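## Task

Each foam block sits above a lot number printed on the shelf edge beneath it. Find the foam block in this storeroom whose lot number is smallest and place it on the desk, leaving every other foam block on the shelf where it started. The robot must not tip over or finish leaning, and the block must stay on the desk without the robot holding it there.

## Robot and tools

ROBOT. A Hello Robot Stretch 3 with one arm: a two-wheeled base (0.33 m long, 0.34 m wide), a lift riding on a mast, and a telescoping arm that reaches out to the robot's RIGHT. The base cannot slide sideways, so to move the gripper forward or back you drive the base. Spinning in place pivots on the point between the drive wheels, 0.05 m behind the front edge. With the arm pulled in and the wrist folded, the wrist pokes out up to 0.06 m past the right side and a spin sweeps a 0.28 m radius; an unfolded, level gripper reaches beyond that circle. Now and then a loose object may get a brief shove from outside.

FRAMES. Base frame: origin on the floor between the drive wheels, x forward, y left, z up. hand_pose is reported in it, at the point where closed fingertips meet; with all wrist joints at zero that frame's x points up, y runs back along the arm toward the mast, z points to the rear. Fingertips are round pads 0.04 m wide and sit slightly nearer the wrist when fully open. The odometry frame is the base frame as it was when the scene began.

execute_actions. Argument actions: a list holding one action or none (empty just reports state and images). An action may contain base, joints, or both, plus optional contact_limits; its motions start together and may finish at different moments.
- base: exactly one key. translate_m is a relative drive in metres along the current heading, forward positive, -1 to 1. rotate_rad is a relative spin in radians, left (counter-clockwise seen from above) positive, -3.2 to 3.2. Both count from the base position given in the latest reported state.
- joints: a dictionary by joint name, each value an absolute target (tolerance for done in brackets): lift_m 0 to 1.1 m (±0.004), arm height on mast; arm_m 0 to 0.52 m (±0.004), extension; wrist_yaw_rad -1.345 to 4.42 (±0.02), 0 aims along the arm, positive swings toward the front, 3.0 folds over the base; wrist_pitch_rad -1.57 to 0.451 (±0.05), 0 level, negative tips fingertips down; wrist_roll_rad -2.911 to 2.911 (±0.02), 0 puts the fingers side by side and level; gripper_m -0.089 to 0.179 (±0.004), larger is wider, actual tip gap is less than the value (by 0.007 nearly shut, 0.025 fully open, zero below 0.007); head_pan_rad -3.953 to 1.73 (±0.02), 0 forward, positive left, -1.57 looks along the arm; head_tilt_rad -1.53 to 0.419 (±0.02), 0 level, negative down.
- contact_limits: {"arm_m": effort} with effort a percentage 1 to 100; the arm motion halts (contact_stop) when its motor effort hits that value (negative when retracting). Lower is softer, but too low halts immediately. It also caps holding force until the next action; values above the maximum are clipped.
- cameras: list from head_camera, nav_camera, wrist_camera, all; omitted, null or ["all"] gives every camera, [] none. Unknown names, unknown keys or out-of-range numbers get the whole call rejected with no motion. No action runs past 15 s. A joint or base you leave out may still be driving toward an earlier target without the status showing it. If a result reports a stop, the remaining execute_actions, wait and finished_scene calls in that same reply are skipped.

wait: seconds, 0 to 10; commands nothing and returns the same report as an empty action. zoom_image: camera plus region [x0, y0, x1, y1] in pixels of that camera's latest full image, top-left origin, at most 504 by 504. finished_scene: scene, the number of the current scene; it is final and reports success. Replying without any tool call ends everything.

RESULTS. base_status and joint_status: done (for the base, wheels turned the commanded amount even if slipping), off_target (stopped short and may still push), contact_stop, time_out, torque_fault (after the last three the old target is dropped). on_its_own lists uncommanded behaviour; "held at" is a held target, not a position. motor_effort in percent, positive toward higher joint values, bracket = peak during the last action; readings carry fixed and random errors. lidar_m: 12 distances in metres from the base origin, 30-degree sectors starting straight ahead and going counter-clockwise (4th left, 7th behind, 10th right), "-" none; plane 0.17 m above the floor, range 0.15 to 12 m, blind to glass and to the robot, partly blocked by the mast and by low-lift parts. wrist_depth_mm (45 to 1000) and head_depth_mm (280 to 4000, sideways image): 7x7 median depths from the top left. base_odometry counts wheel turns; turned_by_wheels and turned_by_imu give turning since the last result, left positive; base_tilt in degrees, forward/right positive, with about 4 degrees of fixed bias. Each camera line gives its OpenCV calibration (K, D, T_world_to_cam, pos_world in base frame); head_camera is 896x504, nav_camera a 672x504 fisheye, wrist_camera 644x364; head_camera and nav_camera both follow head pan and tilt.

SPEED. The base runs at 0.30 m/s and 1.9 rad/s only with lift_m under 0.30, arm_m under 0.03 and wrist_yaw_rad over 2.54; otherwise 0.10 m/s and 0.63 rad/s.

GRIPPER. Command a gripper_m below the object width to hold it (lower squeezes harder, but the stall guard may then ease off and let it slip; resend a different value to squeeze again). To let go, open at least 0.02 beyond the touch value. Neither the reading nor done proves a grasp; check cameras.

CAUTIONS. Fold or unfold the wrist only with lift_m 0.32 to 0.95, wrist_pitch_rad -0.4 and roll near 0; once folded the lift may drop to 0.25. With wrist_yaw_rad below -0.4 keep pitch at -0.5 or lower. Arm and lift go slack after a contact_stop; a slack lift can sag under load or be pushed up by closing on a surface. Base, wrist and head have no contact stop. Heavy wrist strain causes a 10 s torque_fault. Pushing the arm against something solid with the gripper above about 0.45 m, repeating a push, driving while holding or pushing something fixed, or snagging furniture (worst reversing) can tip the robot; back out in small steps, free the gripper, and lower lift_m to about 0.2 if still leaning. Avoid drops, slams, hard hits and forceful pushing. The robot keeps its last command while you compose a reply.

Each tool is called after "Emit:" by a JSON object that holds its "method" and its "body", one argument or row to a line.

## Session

Emit:
{"method": "execute_actions", "body": {
  "actions": [
    {"joints":{"head_pan_rad":0,"head_tilt_rad":-0.4}}
  ],
  "cameras": ["nav_camera"]
}}

Emit:
{"method": "execute_actions", "body": {
  "actions": [
    {"joints":{"head_pan_rad":1.6}}
  ],
  "cameras": ["nav_camera"]
}}

Emit:
{"method": "execute_actions", "body": {
  "actions": [
    {"joints":{"head_pan_rad":-1.6}}
  ],
  "cameras": ["nav_camera"]
}}

Emit:
{"method": "execute_actions", "body": {
  "actions": [
    {"joints":{"head_pan_rad":-3.2}}
  ],
  "cameras": ["nav_camera"]
}}

Scene clock: 0.80 s.
base_odometry: x=+0.000 y=+0.000 heading=+0.000 (m, m, rad; odometry frame)
turned_by_wheels: +0.000 (rad since the last result)
turned_by_imu: +0.000 (rad since the last result)
base_tilt: forward=+0.1 right=-0.6 (deg)
lidar_m: 0.74 0.72 0.75 1.02 1.75 2.06 1.63 1.04 0.93 2.23 2.54 1.02
head_depth_mm: 851 919 1011 1115 1235 1398 1448 / 793 858 927 1016 1118 1237 1365 / 742 801 864 941 1028 1129 1251 / 703 749 800 868 940 1029 1136 / 659 704 753 804 872 946 1037 / 625 663 707 753 813 879 951 / 594 627 665 707 760 812 876
base_status: not commanded
joint_positions: lift_m=+0.444 arm_m=-0.002 wrist_yaw_rad=+2.857 wrist_pitch_rad=-0.437 wrist_roll_rad=-0.007 gripper_m=+0.037 head_pan_rad=+0.007 head_tilt_rad=-0.395
joint_status: all done
motor_effort: left_wheel=+1(0) right_wheel=-1(1) lift_m=+24(24) arm_m=-1(1) wrist_yaw_rad=+0(0) wrist_pitch_rad=+6(6) wrist_roll_rad=+0(0) gripper_m=+0(0) head_pan_rad=-3(1) head_tilt_rad=-2(20) (%)
hand_pose: x=+0.0411 y=+0.0706 z=+0.4530 quat_wxyz=(+0.250, +0.702, +0.055, +0.664) (m; base frame)
wrist_depth_mm: - - - 895 739 603 519 / - - - - 781 643 552 / - - - - 858 676 583 / - - - - 936 745 611 / 860 - 866 848 835 756 657 / 711 688 727 689 700 670 653 / 612 603 595 595 584 584 578
pictures: nav_camera (sideways: a quarter turn counterclockwise sets it upright)
camera_calibration (this result's frames):
nav_camera: T_world_to_cam=[[0.418938, 0.0503551, 0.906618, -1.14343], [0.023306, -0.998728, 0.0447016, -0.00475273], [0.907716, 0.00240248, -0.419578, 0.490876], [0, 0, 0, 1]] pos_world=[0.0335595, 0.0516513, 1.24282]
Images, in order (width x height): nav_camera 672x504.

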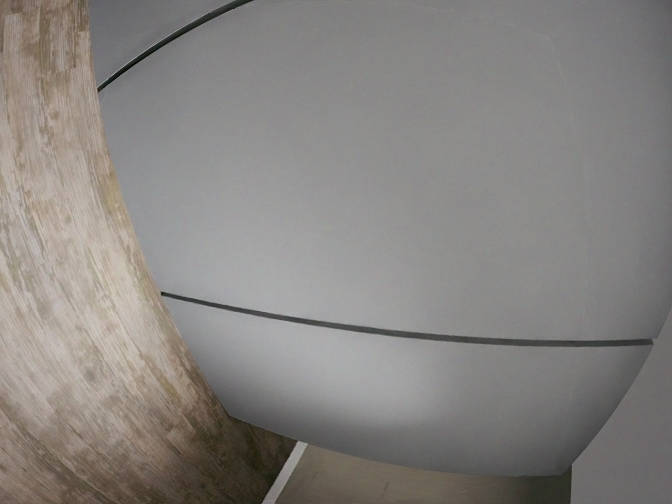

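Scene clock: 2.17 s.
base_odometry: x=+0.000 y=+0.000 heading=+0.000 (m, m, rad; odometry frame)
turned_by_wheels: +0.000 (rad since the last result)
turned_by_imu: +0.000 (rad since the last result)
base_tilt: forward=+0.1 right=-0.5 (deg)
lidar_m: 0.74 0.72 0.74 1.02 1.75 2.06 1.63 1.04 0.93 2.23 2.54 1.01
head_depth_mm: 792 823 855 899 933 979 1032 / 887 925 968 1011 1077 1131 1198 / 1008 1055 1112 1176 1242 1330 1362 / 1160 1226 1303 1400 1493 1608 1428 / 1369 1468 1582 1694 1846 1767 1427 / 1570 1697 1843 2015 2098 1770 1426 / 1811 1964 2072 2156 2172 1759 1424
base_status: not commanded
joint_positions: lift_m=+0.444 arm_m=-0.002 wrist_yaw_rad=+2.857 wrist_pitch_rad=-0.437 wrist_roll_rad=-0.007 gripper_m=+0.037 head_pan_rad=+1.593 head_tilt_rad=-0.395
joint_status: all done
motor_effort: left_wheel=+0(0) right_wheel=-1(1) lift_m=+24(24) arm_m=-1(1) wrist_yaw_rad=+0(0) wrist_pitch_rad=+6(6) wrist_roll_rad=+0(0) gripper_m=+0(0) head_pan_rad=+5(42) head_tilt_rad=-2(1) (%)
hand_pose: x=+0.0411 y=+0.0706 z=+0.4530 quat_wxyz=(+0.250, +0.702, +0.055, +0.664) (m; base frame)
wrist_depth_mm: - - - 903 734 606 512 / - - - - 776 638 546 / - - - - 848 683 570 / - - - - 913 722 607 / 862 - 835 831 850 752 652 / 724 690 726 699 701 677 653 / 616 608 602 592 591 578 577
pictures: nav_camera (sideways: a quarter turn counterclockwise sets it upright)
camera_calibration (this result's frames):
nav_camera: T_world_to_cam=[[-0.0566242, 0.418315, 0.906535, -1.14042], [0.998268, 0.0382617, 0.0446984, -0.0106958], [-0.0159875, 0.907496, -0.419757, 0.496743], [0, 0, 0, 1]] pos_world=[-0.0459563, 0.0266716, 1.24282]
Images, in order (width x height): nav_camera 672x504.

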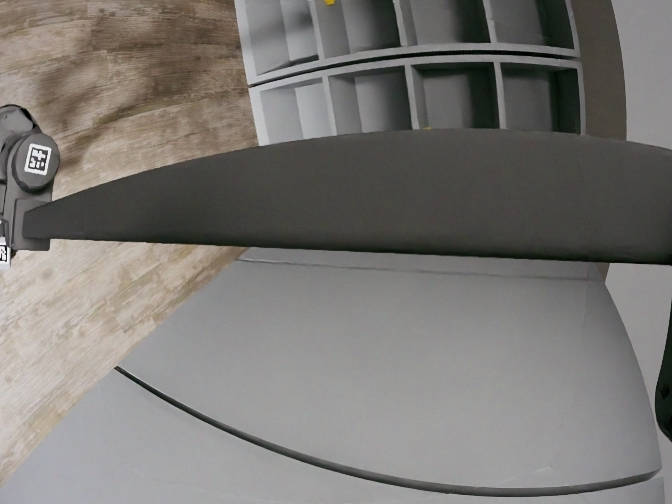

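Scene clock: 4.27 s.
base_odometry: x=+0.000 y=+0.000 heading=+0.000 (m, m, rad; odometry frame)
turned_by_wheels: +0.000 (rad since the last result)
turned_by_imu: +0.000 (rad since the last result)
base_tilt: forward=+0.0 right=-0.5 (deg)
lidar_m: 0.74 0.71 0.74 1.02 1.74 2.07 1.63 1.04 0.93 2.24 2.54 1.01
head_depth_mm: 1710 1774 1835 1597 1129 1783 1444 / 1896 1979 2067 1592 1238 1785 1451 / 2117 2258 2377 1561 2252 1744 1434 / 2389 2547 2743 2857 2341 1768 1434 / 2480 2603 2768 3004 2353 1792 1427 / 2328 2474 2622 2774 2344 1763 1425 / 2215 2335 2426 2608 2313 1755 1418
base_status: not commanded
joint_positions: lift_m=+0.444 arm_m=-0.002 wrist_yaw_rad=+2.857 wrist_pitch_rad=-0.437 wrist_roll_rad=-0.007 gripper_m=+0.037 head_pan_rad=-1.593 head_tilt_rad=-0.395
joint_status: all done
motor_effort: left_wheel=+0(0) right_wheel=-1(1) lift_m=+24(24) arm_m=-1(1) wrist_yaw_rad=+0(0) wrist_pitch_rad=+6(6) wrist_roll_rad=+0(1) gripper_m=+0(0) head_pan_rad=-4(41) head_tilt_rad=-2(1) (%)
hand_pose: x=+0.0411 y=+0.0706 z=+0.4530 quat_wxyz=(+0.250, +0.702, +0.055, +0.664) (m; base frame)
wrist_depth_mm: - - - 909 737 599 515 / - - - - 796 632 540 / - - - - 869 681 577 / - - - - 927 733 610 / 877 - 863 818 839 761 646 / 719 684 724 691 693 682 662 / 619 607 606 594 589 590 589
pictures: nav_camera (sideways: a quarter turn counterclockwise sets it upright)
camera_calibration (this result's frames):
nav_camera: T_world_to_cam=[[0.0381928, -0.420539, 0.90647, -1.14091], [-0.998985, 0.00561528, 0.0446959, 0.00149077], [-0.0238865, -0.907257, -0.419898, 0.496974], [0, 0, 0, 1]] pos_world=[0.0569348, -0.0289232, 1.24281]
Images, in order (width x height): nav_camera 672x504.

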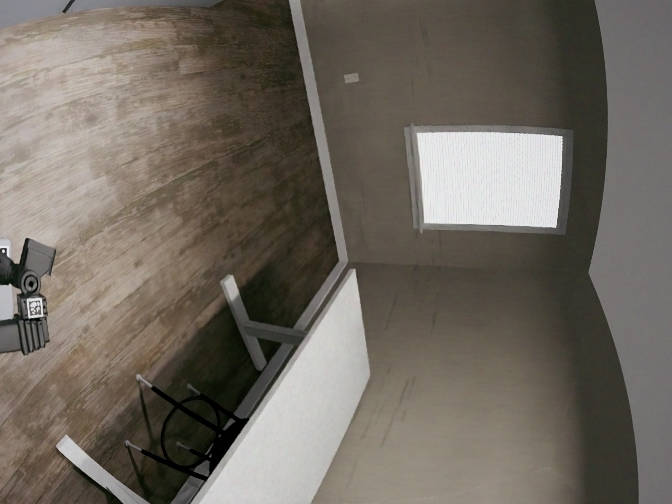

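Scene clock: 5.63 s.
base_odometry: x=+0.000 y=+0.000 heading=+0.000 (m, m, rad; odometry frame)
turned_by_wheels: +0.000 (rad since the last result)
turned_by_imu: +0.000 (rad since the last result)
base_tilt: forward=+0.0 right=-0.6 (deg)
lidar_m: 0.74 0.72 0.74 1.02 1.75 2.07 1.63 1.04 0.94 2.23 2.54 1.02
head_depth_mm: 2039 2221 2421 2547 2193 1812 1443 / 1911 2067 2212 2463 2379 1788 1441 / 1730 1882 2042 2221 2282 1779 1441 / 1627 1738 1865 2015 2149 1778 1429 / 1519 1619 1734 1866 2014 1774 1431 / 1440 1530 1605 1706 1871 1760 1433 / 1362 1443 1523 1645 1679 1609 1418
base_status: not commanded
joint_positions: lift_m=+0.444 arm_m=-0.002 wrist_yaw_rad=+2.857 wrist_pitch_rad=-0.437 wrist_roll_rad=-0.007 gripper_m=+0.037 head_pan_rad=-3.193 head_tilt_rad=-0.395
joint_status: all done
motor_effort: left_wheel=+1(0) right_wheel=-1(1) lift_m=+24(24) arm_m=+0(1) wrist_yaw_rad=+0(0) wrist_pitch_rad=+6(6) wrist_roll_rad=+0(0) gripper_m=+0(0) head_pan_rad=-3(40) head_tilt_rad=-1(2) (%)
hand_pose: x=+0.0411 y=+0.0706 z=+0.4530 quat_wxyz=(+0.250, +0.702, +0.055, +0.664) (m; base frame)
wrist_depth_mm: - - - 915 752 606 517 / - - - - 788 642 540 / - - - - 849 669 571 / - - - - 912 725 607 / 867 - 841 824 845 755 646 / 725 684 723 705 698 678 656 / 616 605 603 597 592 585 581
pictures: nav_camera (sideways: a quarter turn counterclockwise sets it upright)
camera_calibration (this result's frames):
nav_camera: T_world_to_cam=[[-0.421499, -0.0258921, 0.906459, -1.13809], [0.0347904, 0.998395, 0.0446954, -0.00481473], [-0.906161, 0.0503752, -0.419921, 0.502387], [0, 0, 0, 1]] pos_world=[-0.0242941, -0.0499684, 1.24281]
Images, in order (width x height): nav_camera 672x504.

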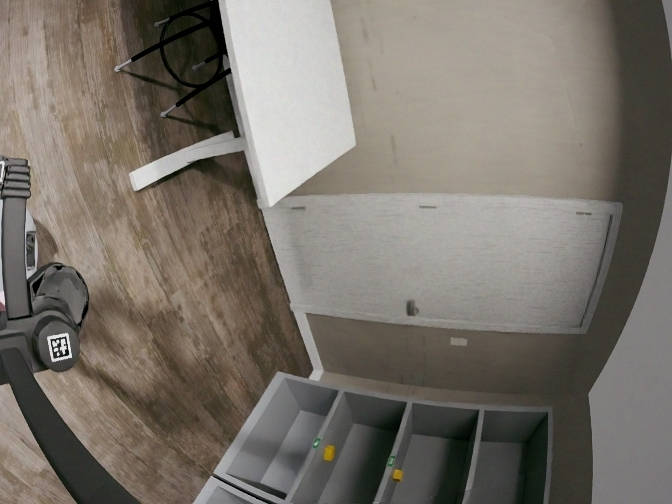

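Same layout. Look at the near shelves.

Emit:
{"method": "execute_actions", "body": {
  "actions": [
    {"joints":{"head_pan_rad":-3.65,"head_tilt_rad":-0.35}}
  ],
  "cameras": ["head_camera"]
}}

Emit:
{"method": "execute_actions", "body": {
  "actions": [
    {"base":{"rotate_rad":-1.07},"joints":{"head_pan_rad":-3.0,"lift_m":0.27}}
  ],
  "cameras": ["head_camera"]
}}

Scene clock: 11.27 s.
base_odometry: x=+0.000 y=+0.000 heading=+0.000 (m, m, rad; odometry frame)
turned_by_wheels: +0.000 (rad since the last result)
turned_by_imu: -0.001 (rad since the last result)
base_tilt: forward=+0.1 right=-0.6 (deg)
lidar_m: 0.74 0.72 0.75 1.02 1.75 2.07 1.62 1.04 0.93 2.23 2.54 1.01
head_depth_mm: 1858 1920 2003 1866 1853 1866 1489 / 1944 2056 2134 2198 2346 1862 1494 / 2027 2141 2243 2284 2359 1863 1474 / 2009 2118 2253 2311 2344 1864 1474 / 2239 2383 2505 2676 2296 1841 1476 / 2127 2212 2280 2445 2410 1850 1463 / 1870 1944 2005 2114 2153 1852 1467
base_status: not commanded
joint_positions: lift_m=+0.444 arm_m=-0.002 wrist_yaw_rad=+2.857 wrist_pitch_rad=-0.437 wrist_roll_rad=-0.007 gripper_m=+0.037 head_pan_rad=-3.643 head_tilt_rad=-0.360
joint_status: all done
motor_effort: left_wheel=+1(0) right_wheel=-1(1) lift_m=+24(24) arm_m=-1(1) wrist_yaw_rad=+0(0) wrist_pitch_rad=+6(6) wrist_roll_rad=+0(0) gripper_m=+0(0) head_pan_rad=-4(34) head_tilt_rad=+3(10) (%)
hand_pose: x=+0.0411 y=+0.0706 z=+0.4530 quat_wxyz=(+0.250, +0.702, +0.055, +0.664) (m; base frame)
wrist_depth_mm: - - - 909 732 596 518 / - - - - 786 641 545 / - - - - 848 689 568 / - - - - 899 728 610 / 862 - 862 832 845 764 636 / 729 678 730 689 696 676 654 / 612 607 607 596 580 583 577
pictures: head_camera (sideways: a quarter turn clockwise sets it upright)
camera_calibration (this result's frames):
head_camera: T_world_to_cam=[[0.315823, -0.153095, -0.936385, 1.23472], [-0.508033, -0.860793, -0.0306124, 0.0479943], [-0.801348, 0.485383, -0.349636, 0.419093], [0, 0, 0, 1]] pos_world=[-0.0297301, 0.0269221, 1.30417]
Images, in order (width x height): head_camera 896x504.

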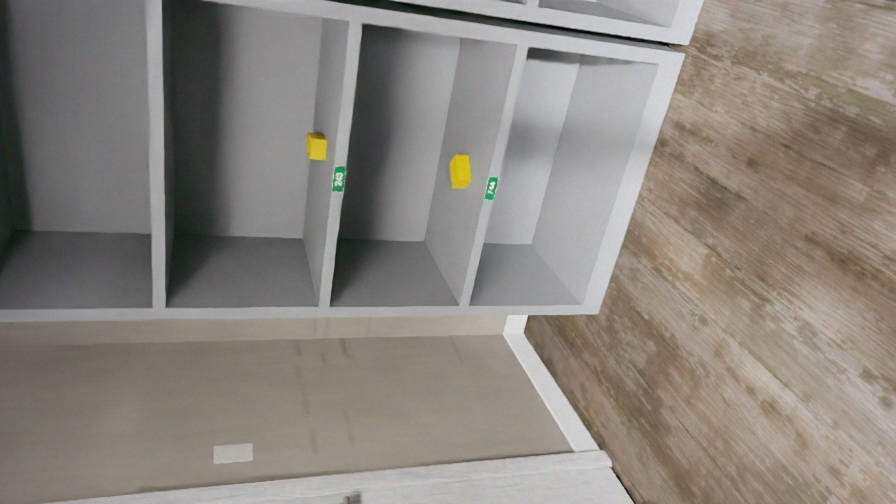

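Scene clock: 13.80 s.
base_odometry: x=+0.000 y=+0.000 heading=-1.070 (m, m, rad; odometry frame)
turned_by_wheels: -1.070 (rad since the last result)
turned_by_imu: -1.058 (rad since the last result)
base_tilt: forward=+0.0 right=-0.5 (deg)
lidar_m: 2.54 1.04 0.75 0.72 0.74 0.99 1.74 2.06 1.64 1.04 0.93 1.54
head_depth_mm: 1862 1965 2049 2137 2138 1869 1489 / 1851 1967 2059 2191 2360 1855 1490 / 1863 1970 2076 2205 2345 1868 1477 / 1864 1973 2059 2092 2239 1850 1476 / 1557 1626 1721 1869 2095 1853 1466 / 1904 2011 2110 2237 2329 1847 1466 / 1916 2049 2115 2231 2322 1847 1467
base_status: done
joint_positions: lift_m=+0.270 arm_m=-0.002 wrist_yaw_rad=+2.857 wrist_pitch_rad=-0.438 wrist_roll_rad=-0.007 gripper_m=+0.037 head_pan_rad=-3.007 head_tilt_rad=-0.359
joint_status: all done
motor_effort: left_wheel=+2(8) right_wheel=-2(6) lift_m=+19(23) arm_m=-1(1) wrist_yaw_rad=+0(0) wrist_pitch_rad=+6(6) wrist_roll_rad=+0(0) gripper_m=+0(0) head_pan_rad=+4(39) head_tilt_rad=+3(3) (%)
hand_pose: x=+0.0410 y=+0.0705 z=+0.2785 quat_wxyz=(+0.250, +0.702, +0.055, +0.664) (m; base frame)
wrist_depth_mm: - 625 667 723 792 872 981 / - 660 713 783 868 982 - / - 725 788 868 893 926 906 / 696 745 747 734 714 700 695 / 602 - 597 585 600 565 561 / 497 485 514 489 489 467 468 / 433 - - 421 411 411 402
pictures: head_camera (sideways: a quarter turn clockwise sets it upright)
camera_calibration (this result's frames):
head_camera: T_world_to_cam=[[0.344292, 0.0642545, -0.936661, 1.2349], [0.102346, -0.994278, -0.0305872, 0.0442382], [-0.933267, -0.0853327, -0.348899, 0.418938], [0, 0, 0, 1]] pos_world=[-0.0387139, 0.000386181, 1.30421]
Images, in order (width x height): head_camera 896x504.

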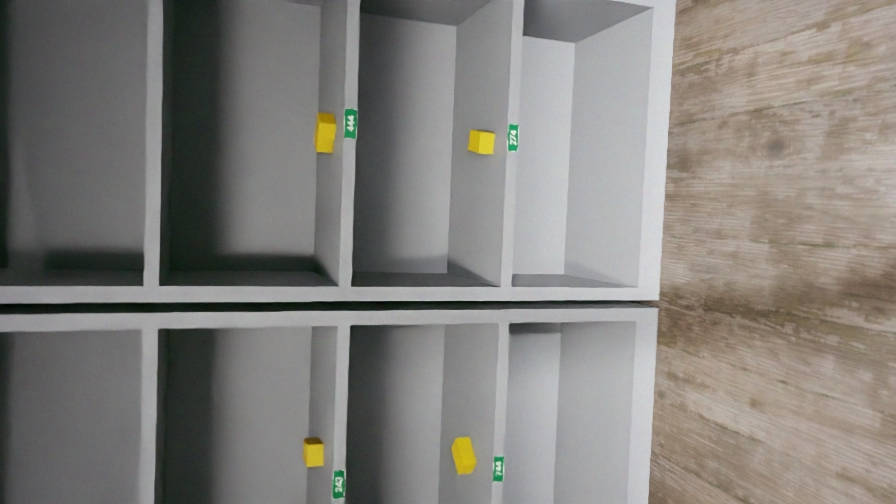

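Emit:
{"method": "zoom_image", "body": {
  "camera": "head_camera",
  "region": [280, 80, 560, 504]
}}

Emit:
{"method": "execute_actions", "body": {
  "actions": [
    {"base":{"translate_m":1.0}}
  ],
  "cameras": []
}}

Emit:
{"method": "execute_actions", "body": {
  "actions": [
    {"base":{"translate_m":1.0}}
  ],
  "cameras": []
}}

Emit:
{"method": "execute_actions", "body": {
  "actions": [
    {"base":{"translate_m":0.1}}
  ],
  "cameras": []
}}

Emit:
{"method": "execute_actions", "body": {
  "actions": [
    {"base":{"rotate_rad":1.59}}
  ],
  "cameras": []
}}

Emit:
{"method": "execute_actions", "body": {
  "actions": [
    {"base":{"translate_m":1.0}}
  ],
  "cameras": []
}}

Emit:
{"method": "execute_actions", "body": {
  "actions": [
    {"base":{"translate_m":0.65}}
  ],
  "cameras": []
}}

Region (280, 80, 560, 504) of head_camera's 896x504 image, scaled by 1.189, with more detail than that image has; it fills the left 333 columns of this view, and the rest is white.

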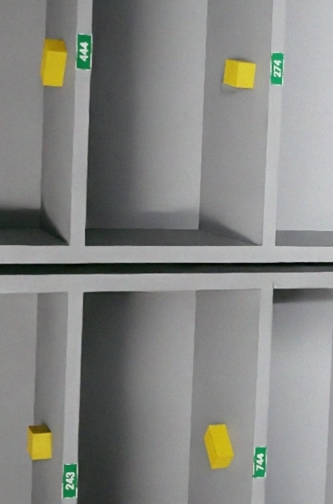

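Scene clock: 27.00 s.
base_odometry: x=+0.480 y=-0.877 heading=-1.070 (m, m, rad; odometry frame)
turned_by_wheels: +0.000 (rad since the last result)
turned_by_imu: +0.001 (rad since the last result)
base_tilt: forward=+0.1 right=-0.4 (deg)
lidar_m: 1.54 1.59 0.77 0.74 0.76 1.03 2.69 1.53 1.05 1.09 1.60 1.61
head_depth_mm: 2642 2570 2565 2706 2427 1882 1490 / 2729 2889 3076 3168 2505 1866 1486 / 2700 2903 3065 3155 2475 1865 1482 / 2454 2781 3042 3070 2490 1852 1484 / 2776 2912 3141 3235 2491 1845 1470 / 2787 2947 3111 3275 2476 1851 1462 / 2615 2754 3009 3074 2455 1845 1473
base_status: done
joint_positions: lift_m=+0.270 arm_m=-0.002 wrist_yaw_rad=+2.857 wrist_pitch_rad=-0.438 wrist_roll_rad=-0.007 gripper_m=+0.037 head_pan_rad=-3.007 head_tilt_rad=-0.358
joint_status: not commanded
motor_effort: left_wheel=+2(9) right_wheel=-2(5) lift_m=+19(19) arm_m=-1(1) wrist_yaw_rad=+0(0) wrist_pitch_rad=+6(6) wrist_roll_rad=+0(0) gripper_m=-1(1) head_pan_rad=+5(4) head_tilt_rad=+2(3) (%)
hand_pose: x=+0.0410 y=+0.0705 z=+0.2785 quat_wxyz=(+0.250, +0.702, +0.055, +0.664) (m; base frame)
wrist_depth_mm: - 634 682 740 819 - - / - 696 742 808 - - - / - 754 802 865 928 921 912 / 720 769 758 725 728 704 691 / 609 - 594 585 594 580 561 / 502 477 512 483 483 482 467 / 441 - - 413 412 410 404
pictures: none
No camera images: the call's "cameras" was empty. Leave "cameras" out to get every camera's image.

Scene clock: 32.03 s.
base_odometry: x=+0.961 y=-1.754 heading=-1.070 (m, m, rad; odometry frame)
turned_by_wheels: +0.000 (rad since the last result)
turned_by_imu: +0.002 (rad since the last result)
base_tilt: forward=+0.0 right=-0.5 (deg)
lidar_m: 0.55 0.56 0.76 1.99 0.94 1.06 2.78 1.82 1.38 1.52 0.79 0.57
head_depth_mm: 3485 2984 2875 2771 2399 1885 1482 / 3545 3710 3916 3665 2514 1856 1495 / 3543 3770 - 3858 2494 1867 1476 / 3617 3790 - 3807 2489 1833 1484 / 3590 3810 - 3768 2455 1835 1469 / 3638 3816 - 3720 2467 1827 1469 / 3644 3838 3895 3013 2400 1828 1469
base_status: done
joint_positions: lift_m=+0.270 arm_m=-0.002 wrist_yaw_rad=+2.857 wrist_pitch_rad=-0.438 wrist_roll_rad=-0.007 gripper_m=+0.037 head_pan_rad=-3.007 head_tilt_rad=-0.358
joint_status: not commanded
motor_effort: left_wheel=+1(9) right_wheel=-2(5) lift_m=+20(19) arm_m=-1(1) wrist_yaw_rad=+0(0) wrist_pitch_rad=+6(7) wrist_roll_rad=+0(0) gripper_m=+0(0) head_pan_rad=+4(4) head_tilt_rad=+4(3) (%)
hand_pose: x=+0.0410 y=+0.0705 z=+0.2785 quat_wxyz=(+0.250, +0.702, +0.055, +0.664) (m; base frame)
wrist_depth_mm: - - - - 879 600 462 / - - - - 896 618 467 / - - 988 965 882 648 483 / 722 771 749 722 723 650 495 / 601 - 594 591 594 566 509 / 500 478 509 490 490 471 472 / 439 - - 417 412 405 403
pictures: none
No camera images: the call's "cameras" was empty. Leave "cameras" out to get every camera's image.

Scene clock: 33.90 s.
base_odometry: x=+1.009 y=-1.842 heading=-1.070 (m, m, rad; odometry frame)
turned_by_wheels: +0.000 (rad since the last result)
turned_by_imu: +0.000 (rad since the last result)
base_tilt: forward=+0.1 right=-0.5 (deg)
lidar_m: 0.45 0.46 0.62 1.63 0.95 1.06 2.79 2.20 1.45 1.52 0.65 0.47
head_depth_mm: 3459 2985 2862 2795 2404 1872 1493 / 3573 3755 - 3732 2488 1864 1477 / 3659 3899 - 3819 2513 1850 1486 / 3676 3886 - 3845 2474 1849 1476 / 3690 - - 3817 2454 1840 1479 / 3720 3922 - 3723 2483 1847 1471 / 3699 3849 3959 2418 2485 1829 1463
base_status: done
joint_positions: lift_m=+0.270 arm_m=-0.002 wrist_yaw_rad=+2.857 wrist_pitch_rad=-0.438 wrist_roll_rad=-0.007 gripper_m=+0.037 head_pan_rad=-3.007 head_tilt_rad=-0.358
joint_status: not commanded
motor_effort: left_wheel=+1(9) right_wheel=-2(5) lift_m=+19(19) arm_m=-1(1) wrist_yaw_rad=+0(0) wrist_pitch_rad=+6(6) wrist_roll_rad=+0(0) gripper_m=+0(0) head_pan_rad=+4(4) head_tilt_rad=+3(2) (%)
hand_pose: x=+0.0410 y=+0.0705 z=+0.2785 quat_wxyz=(+0.250, +0.702, +0.055, +0.664) (m; base frame)
wrist_depth_mm: - - - - 720 490 372 / - - - - 741 508 383 / - - 995 978 790 532 398 / 742 760 748 728 693 543 409 / 613 - 597 587 594 528 415 / 504 485 510 479 493 474 419 / 440 - - 412 406 408 399
pictures: none
No camera images: the call's "cameras" was empty. Leave "cameras" out to get every camera's image.

Scene clock: 36.17 s.
base_odometry: x=+1.009 y=-1.842 heading=+0.520 (m, m, rad; odometry frame)
turned_by_wheels: +1.590 (rad since the last result)
turned_by_imu: +1.565 (rad since the last result)
base_tilt: forward=+0.2 right=-0.5 (deg)
lidar_m: 1.75 0.95 1.08 2.97 2.15 1.44 1.52 0.64 0.46 0.45 0.46 0.63
head_depth_mm: 1286 1350 1440 1529 1646 1744 1488 / 1288 1358 1446 1549 1655 1747 1491 / 1307 1383 1466 1553 1670 1757 1483 / 1304 1388 1475 1590 1702 1780 1481 / 1324 1402 1488 1590 1701 1780 1465 / 1324 1391 1479 1541 1608 1633 1455 / 1061 1043 1081 1107 1148 1186 1221
base_status: done
joint_positions: lift_m=+0.270 arm_m=-0.002 wrist_yaw_rad=+2.857 wrist_pitch_rad=-0.438 wrist_roll_rad=-0.007 gripper_m=+0.037 head_pan_rad=-3.007 head_tilt_rad=-0.358
joint_status: not commanded
motor_effort: left_wheel=-1(7) right_wheel=+1(7) lift_m=+19(20) arm_m=-1(1) wrist_yaw_rad=+0(0) wrist_pitch_rad=+6(6) wrist_roll_rad=+0(0) gripper_m=+0(0) head_pan_rad=+5(4) head_tilt_rad=+2(2) (%)
hand_pose: x=+0.0410 y=+0.0704 z=+0.2785 quat_wxyz=(+0.250, +0.702, +0.055, +0.664) (m; base frame)
wrist_depth_mm: - - - - - 858 753 / - - - - - 892 854 / - - 999 972 940 873 904 / 736 775 736 735 708 711 696 / 608 - 595 582 596 569 564 / 493 482 514 491 484 474 466 / 443 - - 413 413 402 407
pictures: none
No camera images: the call's "cameras" was empty. Leave "cameras" out to get every camera's image.

Scene clock: 41.20 s.
base_odometry: x=+1.876 y=-1.345 heading=+0.520 (m, m, rad; odometry frame)
turned_by_wheels: +0.000 (rad since the last result)
turned_by_imu: +0.001 (rad since the last result)
base_tilt: forward=+0.1 right=-0.6 (deg)
lidar_m: 1.23 1.27 0.59 0.57 0.59 2.28 1.74 0.64 0.47 0.45 0.47 0.64
head_depth_mm: 2131 2255 2406 2526 2515 1868 1494 / 2116 2259 2416 2559 2494 1859 1492 / 2180 2308 2454 2612 2502 1862 1479 / 2176 2296 2443 2622 2491 1863 1478 / 2128 2212 2305 2432 2272 1835 1479 / 1401 1424 1475 1509 1587 1616 1438 / 1056 1080 1099 1124 1155 1188 1219
base_status: done
joint_positions: lift_m=+0.270 arm_m=-0.002 wrist_yaw_rad=+2.857 wrist_pitch_rad=-0.438 wrist_roll_rad=-0.007 gripper_m=+0.037 head_pan_rad=-3.007 head_tilt_rad=-0.358
joint_status: not commanded
motor_effort: left_wheel=-2(6) right_wheel=+1(5) lift_m=+19(19) arm_m=-1(1) wrist_yaw_rad=+0(0) wrist_pitch_rad=+6(6) wrist_roll_rad=+0(0) gripper_m=+0(0) head_pan_rad=+3(4) head_tilt_rad=+3(3) (%)
hand_pose: x=+0.0410 y=+0.0704 z=+0.2785 quat_wxyz=(+0.250, +0.702, +0.055, +0.664) (m; base frame)
wrist_depth_mm: - 501 533 583 - - - / - 539 582 637 - - - / - 590 627 691 947 937 926 / 751 637 685 718 713 706 699 / 598 - 596 581 598 567 562 / 504 479 508 496 489 475 466 / 439 - - 416 410 407 407
pictures: none
No camera images: the call's "cameras" was empty. Leave "cameras" out to get every camera's image.

Scene clock: 45.00 s.
base_odometry: x=+2.441 y=-1.022 heading=+0.520 (m, m, rad; odometry frame)
turned_by_wheels: +0.000 (rad since the last result)
turned_by_imu: +0.001 (rad since the last result)
base_tilt: forward=+0.0 right=-0.5 (deg)
lidar_m: 0.58 0.60 0.82 2.30 0.71 0.81 1.75 0.64 0.47 0.45 0.47 0.60
head_depth_mm: 2665 2839 2968 3156 2523 1895 1496 / 2691 2890 3064 3158 2506 1858 1479 / 2698 2917 3027 3196 2482 1846 1494 / 2750 2915 3121 3273 2470 1839 1481 / 2092 2198 2266 2446 2275 1848 1476 / 1418 1451 1494 1537 1588 1625 1451 / 1057 1079 1108 1126 1161 1191 1212
base_status: done
joint_positions: lift_m=+0.270 arm_m=-0.002 wrist_yaw_rad=+2.857 wrist_pitch_rad=-0.438 wrist_roll_rad=-0.007 gripper_m=+0.037 head_pan_rad=-3.007 head_tilt_rad=-0.358
joint_status: not commanded
motor_effort: left_wheel=-1(6) right_wheel=+1(6) lift_m=+20(19) arm_m=-1(1) wrist_yaw_rad=+0(0) wrist_pitch_rad=+6(7) wrist_roll_rad=+0(0) gripper_m=+0(1) head_pan_rad=+3(4) head_tilt_rad=+3(3) (%)
hand_pose: x=+0.0410 y=+0.0704 z=+0.2785 quat_wxyz=(+0.250, +0.702, +0.055, +0.664) (m; base frame)
wrist_depth_mm: - - - - 947 646 488 / - - - - - 674 503 / - - 982 977 914 692 521 / 659 777 753 727 732 661 525 / 608 - 592 587 594 575 521 / 502 487 511 485 488 478 469 / 436 - - 416 414 408 404
pictures: none
No camera images: the call's "cameras" was empty. Leave "cameras" out to get every camera's image.

Emit:
{"method": "execute_actions", "body": {
  "actions": [
    {"base":{"translate_m":0.17}}
  ],
  "cameras": []
}}

Emit:
{"method": "execute_actions", "body": {
  "actions": [
    {"base":{"rotate_rad":-1.59},"joints":{"head_pan_rad":-1.6,"head_tilt_rad":-0.8}}
  ],
  "cameras": []
}}

Emit:
{"method": "execute_actions", "body": {
  "actions": [
    {"base":{"translate_m":-1.0}}
  ],
  "cameras": ["head_camera"]
}}

Emit:
{"method": "execute_actions", "body": {
  "actions": [
    {"base":{"translate_m":-0.92}}
  ],
  "cameras": ["head_camera"]
}}

Emit:
{"method": "execute_actions", "body": {
  "actions": [
    {"base":{"translate_m":-0.92}}
  ],
  "cameras": ["head_camera"]
}}

Emit:
{"method": "execute_actions", "body": {
  "actions": [
    {"base":{"translate_m":-0.7},"joints":{"head_pan_rad":-1.9}}
  ],
  "cameras": ["head_camera"]
}}

Scene clock: 58.27 s.
base_odometry: x=+2.588 y=-0.937 heading=+0.520 (m, m, rad; odometry frame)
turned_by_wheels: +0.000 (rad since the last result)
turned_by_imu: -0.001 (rad since the last result)
base_tilt: forward=+0.1 right=-0.5 (deg)
lidar_m: 0.41 0.42 0.58 1.62 0.85 0.83 1.75 0.64 0.47 0.45 0.47 0.42
head_depth_mm: 2817 2978 3165 3343 2515 1879 1483 / 2856 3010 3199 3284 2497 1874 1480 / 2876 3020 3213 3375 2518 1855 1480 / 2897 3054 3250 3352 2509 1856 1485 / 2094 2192 2261 2417 2266 1844 1476 / 1415 1449 1488 1539 1578 1640 1467 / 1065 1075 1106 1134 1163 1191 1228
base_status: done
joint_positions: lift_m=+0.270 arm_m=-0.002 wrist_yaw_rad=+2.857 wrist_pitch_rad=-0.438 wrist_roll_rad=-0.007 gripper_m=+0.037 head_pan_rad=-3.007 head_tilt_rad=-0.358
joint_status: not commanded
motor_effort: left_wheel=-1(7) right_wheel=+1(5) lift_m=+19(19) arm_m=-1(1) wrist_yaw_rad=+0(0) wrist_pitch_rad=+6(6) wrist_roll_rad=+0(0) gripper_m=+0(0) head_pan_rad=+4(3) head_tilt_rad=+3(3) (%)
hand_pose: x=+0.0410 y=+0.0704 z=+0.2785 quat_wxyz=(+0.250, +0.702, +0.055, +0.664) (m; base frame)
wrist_depth_mm: - - - - 682 454 343 / - - - - 698 472 354 / - - 988 964 753 492 363 / 759 775 736 726 672 504 371 / 607 - 595 573 600 512 383 / 500 481 510 482 487 473 386 / 442 - - 418 411 410 385
pictures: none
No camera images: the call's "cameras" was empty. Leave "cameras" out to get every camera's image.

Scene clock: 60.70 s.
base_odometry: x=+2.588 y=-0.937 heading=-1.070 (m, m, rad; odometry frame)
turned_by_wheels: -1.590 (rad since the last result)
turned_by_imu: -1.566 (rad since the last result)
base_tilt: forward=+0.1 right=-0.5 (deg)
lidar_m: 0.45 0.47 0.43 0.41 0.42 0.57 1.51 1.51 0.82 1.87 0.65 0.47
head_depth_mm: 3033 3087 2293 1364 1392 1306 1167 / 2947 2908 2291 1838 1541 1330 1159 / 2926 2973 2296 1822 1536 1325 1161 / 2938 2985 2263 1821 1531 1309 1157 / 2903 2935 2256 1800 1519 1305 1144 / 2903 2918 2220 1806 1506 1299 1144 / 2127 2067 1993 1718 1512 1297 1135
base_status: done
joint_positions: lift_m=+0.270 arm_m=-0.002 wrist_yaw_rad=+2.857 wrist_pitch_rad=-0.438 wrist_roll_rad=-0.007 gripper_m=+0.037 head_pan_rad=-1.607 head_tilt_rad=-0.791
joint_status: all done
motor_effort: left_wheel=+2(11) right_wheel=-3(6) lift_m=+19(19) arm_m=-1(1) wrist_yaw_rad=+0(0) wrist_pitch_rad=+7(6) wrist_roll_rad=+0(0) gripper_m=+1(0) head_pan_rad=+4(42) head_tilt_rad=-4(21) (%)
hand_pose: x=+0.0410 y=+0.0704 z=+0.2785 quat_wxyz=(+0.250, +0.702, +0.055, +0.664) (m; base frame)
wrist_depth_mm: - 366 395 428 471 484 377 / - 398 430 465 513 520 388 / - 432 463 517 579 535 400 / 422 479 514 557 621 547 412 / 460 - 540 582 590 535 422 / 484 482 505 484 487 474 427 / 443 - - 418 416 410 405
pictures: none
No camera images: the call's "cameras" was empty. Leave "cameras" out to get every camera's image.

Scene clock: 65.73 s.
base_odometry: x=+2.108 y=-0.060 heading=-1.070 (m, m, rad; odometry frame)
turned_by_wheels: +0.000 (rad since the last result)
turned_by_imu: -0.003 (rad since the last result)
base_tilt: forward=+0.2 right=-0.6 (deg)
lidar_m: 1.45 0.56 0.41 0.39 0.40 0.55 1.44 1.51 0.76 1.07 0.73 1.51
head_depth_mm: 927 713 1040 1029 1093 1304 1164 / 915 707 1231 1086 1354 1297 1162 / 910 701 1208 1074 1375 1286 1160 / 899 693 1203 1075 1371 1285 1153 / 887 687 1195 1061 1336 1272 1144 / 879 680 1187 1058 1334 1251 1146 / 872 675 1177 1053 1319 1248 1141
base_status: done
joint_positions: lift_m=+0.270 arm_m=-0.002 wrist_yaw_rad=+2.857 wrist_pitch_rad=-0.438 wrist_roll_rad=-0.007 gripper_m=+0.037 head_pan_rad=-1.607 head_tilt_rad=-0.791
joint_status: not commanded
motor_effort: left_wheel=+2(6) right_wheel=-3(7) lift_m=+19(19) arm_m=-1(1) wrist_yaw_rad=+0(0) wrist_pitch_rad=+7(6) wrist_roll_rad=+1(0) gripper_m=+0(0) head_pan_rad=+4(5) head_tilt_rad=-4(3) (%)
hand_pose: x=+0.0410 y=+0.0704 z=+0.2785 quat_wxyz=(+0.250, +0.702, +0.055, +0.664) (m; base frame)
wrist_depth_mm: - 353 382 415 447 492 556 / - 377 408 449 496 558 621 / - 420 447 496 544 619 699 / 410 459 497 542 595 664 695 / 443 - 520 571 589 563 557 / 466 483 507 484 492 478 472 / 445 - - 414 413 411 402
pictures: head_camera (sideways: a quarter turn clockwise sets it upright)
camera_calibration (this result's frames):
head_camera: T_world_to_cam=[[0.00811644, 0.709766, -0.704391, 0.934096], [0.997784, -0.0522702, -0.041172, 0.0525358], [-0.0660412, -0.702496, -0.708617, 0.88166], [0, 0, 0, 1]] pos_world=[-0.00177502, -0.0408807, 1.28489]
Images, in order (width x height): head_camera 896x504.

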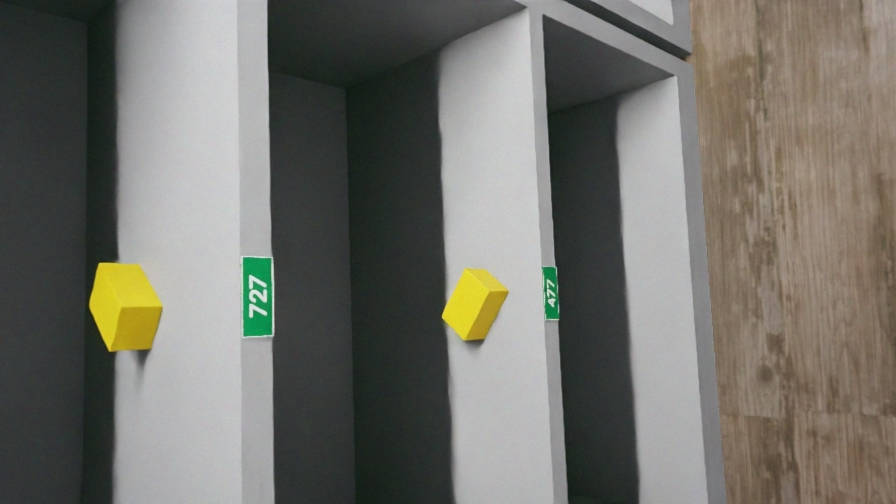

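Scene clock: 70.57 s.
base_odometry: x=+1.666 y=+0.747 heading=-1.070 (m, m, rad; odometry frame)
turned_by_wheels: +0.000 (rad since the last result)
turned_by_imu: -0.003 (rad since the last result)
base_tilt: forward=+0.1 right=-0.5 (deg)
lidar_m: 1.57 0.54 0.39 0.37 0.39 0.52 1.37 1.53 0.78 1.08 0.74 1.45
head_depth_mm: 931 712 1075 1040 1165 1295 1165 / 926 707 1234 1077 1384 1305 1160 / 917 702 1218 1078 1378 1295 1161 / 908 695 1206 1064 1372 1285 1151 / 902 684 1195 1052 1360 1279 1151 / 892 684 1190 1059 1349 1270 1147 / 888 675 1186 1059 1343 1250 1148
base_status: done
joint_positions: lift_m=+0.270 arm_m=-0.002 wrist_yaw_rad=+2.857 wrist_pitch_rad=-0.438 wrist_roll_rad=-0.007 gripper_m=+0.037 head_pan_rad=-1.607 head_tilt_rad=-0.791
joint_status: not commanded
motor_effort: left_wheel=+2(6) right_wheel=-2(8) lift_m=+19(19) arm_m=-1(1) wrist_yaw_rad=+0(0) wrist_pitch_rad=+6(6) wrist_roll_rad=+0(0) gripper_m=+0(0) head_pan_rad=+4(4) head_tilt_rad=-3(3) (%)
hand_pose: x=+0.0410 y=+0.0704 z=+0.2785 quat_wxyz=(+0.250, +0.702, +0.055, +0.664) (m; base frame)
wrist_depth_mm: - 343 366 401 439 482 528 / - 369 395 429 475 531 599 / - 402 430 477 529 596 672 / 390 439 470 525 584 637 691 / 435 - 503 560 587 569 561 / 459 475 509 483 489 470 465 / 442 - - 418 410 407 405
pictures: head_camera (sideways: a quarter turn clockwise sets it upright)
camera_calibration (this result's frames):
head_camera: T_world_to_cam=[[0.00809537, 0.709766, -0.704391, 0.934096], [0.997785, -0.0522406, -0.041172, 0.0525358], [-0.0660203, -0.702498, -0.708617, 0.88166], [0, 0, 0, 1]] pos_world=[-0.00177381, -0.0408809, 1.28489]
Images, in order (width x height): head_camera 896x504.

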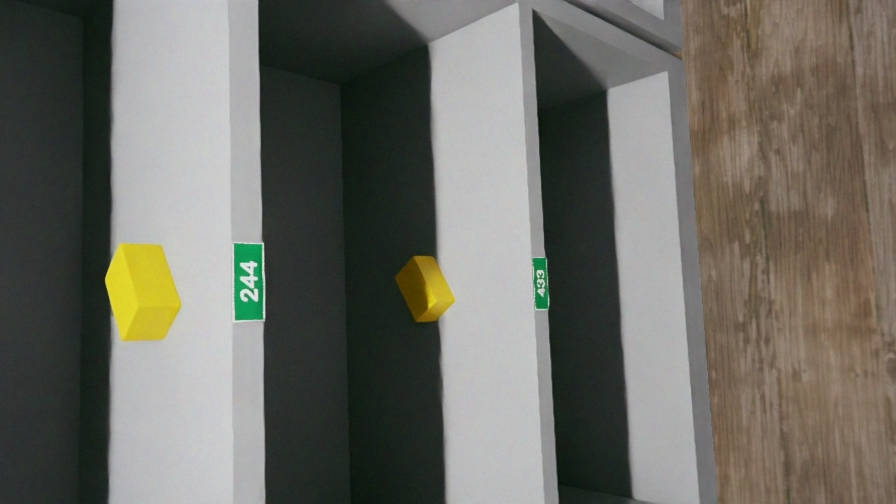

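Scene clock: 75.40 s.
base_odometry: x=+1.224 y=+1.553 heading=-1.070 (m, m, rad; odometry frame)
turned_by_wheels: +0.000 (rad since the last result)
turned_by_imu: -0.003 (rad since the last result)
base_tilt: forward=+0.1 right=-0.6 (deg)
lidar_m: 1.51 0.52 0.37 0.36 0.37 0.49 1.29 1.50 0.80 1.10 0.75 1.45
head_depth_mm: 952 715 1105 1060 1208 1309 1164 / 943 706 1250 1085 1392 1319 1164 / 934 702 1248 1076 1410 1294 1155 / 928 694 1233 1071 1395 1285 1153 / 919 688 1222 1065 1396 1277 1149 / 908 680 1206 1059 1352 1273 1150 / 901 674 1190 1057 1325 1275 1142
base_status: done
joint_positions: lift_m=+0.270 arm_m=-0.002 wrist_yaw_rad=+2.857 wrist_pitch_rad=-0.438 wrist_roll_rad=-0.007 gripper_m=+0.037 head_pan_rad=-1.607 head_tilt_rad=-0.791
joint_status: not commanded
motor_effort: left_wheel=+2(6) right_wheel=-2(7) lift_m=+19(19) arm_m=-1(1) wrist_yaw_rad=+0(0) wrist_pitch_rad=+7(6) wrist_roll_rad=+0(0) gripper_m=+0(0) head_pan_rad=+4(5) head_tilt_rad=-3(4) (%)
hand_pose: x=+0.0410 y=+0.0704 z=+0.2785 quat_wxyz=(+0.250, +0.702, +0.055, +0.664) (m; base frame)
wrist_depth_mm: - 324 352 381 414 460 511 / - 350 377 414 460 505 574 / - 383 413 452 507 573 656 / 376 421 452 501 555 634 658 / 413 - 486 547 567 566 559 / 435 468 503 487 486 476 469 / 442 - - 420 413 411 407
pictures: head_camera (sideways: a quarter turn clockwise sets it upright)
camera_calibration (this result's frames):
head_camera: T_world_to_cam=[[0.00807938, 0.709766, -0.704391, 0.934096], [0.997787, -0.0522182, -0.041172, 0.0525358], [-0.0660045, -0.702499, -0.708617, 0.88166], [0, 0, 0, 1]] pos_world=[-0.00177289, -0.0408811, 1.28489]
Images, in order (width x height): head_camera 896x504.

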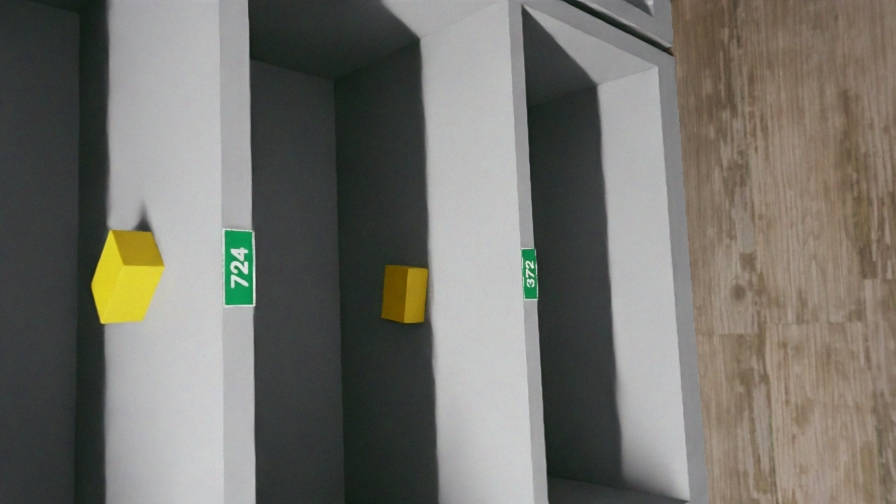

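Scene clock: 79.43 s.
base_odometry: x=+0.888 y=+2.167 heading=-1.070 (m, m, rad; odometry frame)
turned_by_wheels: +0.000 (rad since the last result)
turned_by_imu: -0.002 (rad since the last result)
base_tilt: forward=+0.1 right=-0.6 (deg)
lidar_m: 1.45 0.49 0.36 0.34 0.35 0.47 0.76 0.78 0.98 0.68 0.69 1.25
head_depth_mm: 934 983 1092 1200 1345 1322 1166 / 1029 819 1258 1181 1470 1329 1163 / 1029 808 1337 1140 1449 1323 1162 / 998 763 1288 1099 1433 1316 1155 / 963 721 1256 1058 1424 1300 1146 / 931 714 1222 1058 1390 1271 1149 / 912 675 1179 1054 1325 1251 1139
base_status: done
joint_positions: lift_m=+0.270 arm_m=-0.002 wrist_yaw_rad=+2.857 wrist_pitch_rad=-0.438 wrist_roll_rad=-0.007 gripper_m=+0.037 head_pan_rad=-1.893 head_tilt_rad=-0.791
joint_status: all done
motor_effort: left_wheel=+2(6) right_wheel=-2(7) lift_m=+19(19) arm_m=-1(1) wrist_yaw_rad=+0(0) wrist_pitch_rad=+6(6) wrist_roll_rad=+0(0) gripper_m=+0(0) head_pan_rad=-3(25) head_tilt_rad=-3(3) (%)
hand_pose: x=+0.0410 y=+0.0704 z=+0.2785 quat_wxyz=(+0.250, +0.702, +0.055, +0.664) (m; base frame)
wrist_depth_mm: - 313 339 367 395 446 492 / - 335 362 395 437 495 548 / - 368 397 439 488 553 631 / 361 407 435 477 539 600 667 / 394 - 465 530 574 575 563 / 423 454 492 486 489 481 468 / 435 - - 418 409 410 403
pictures: head_camera (sideways: a quarter turn clockwise sets it upright)
camera_calibration (this result's frames):
head_camera: T_world_to_cam=[[0.208156, 0.678605, -0.704391, 0.932876], [0.942443, -0.331823, -0.041172, 0.0528734], [-0.261672, -0.655278, -0.708617, 0.882854], [0, 0, 0, 1]] pos_world=[-0.0129955, -0.0369947, 1.28489]
Images, in order (width x height): head_camera 896x504.

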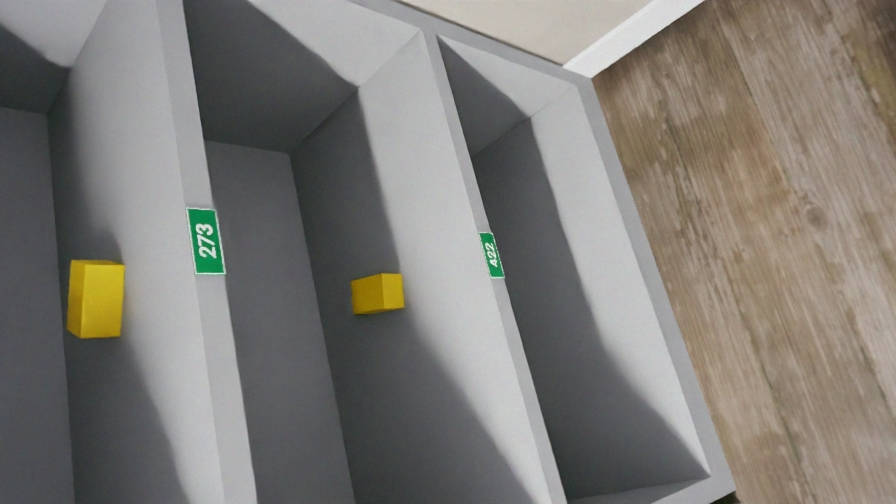

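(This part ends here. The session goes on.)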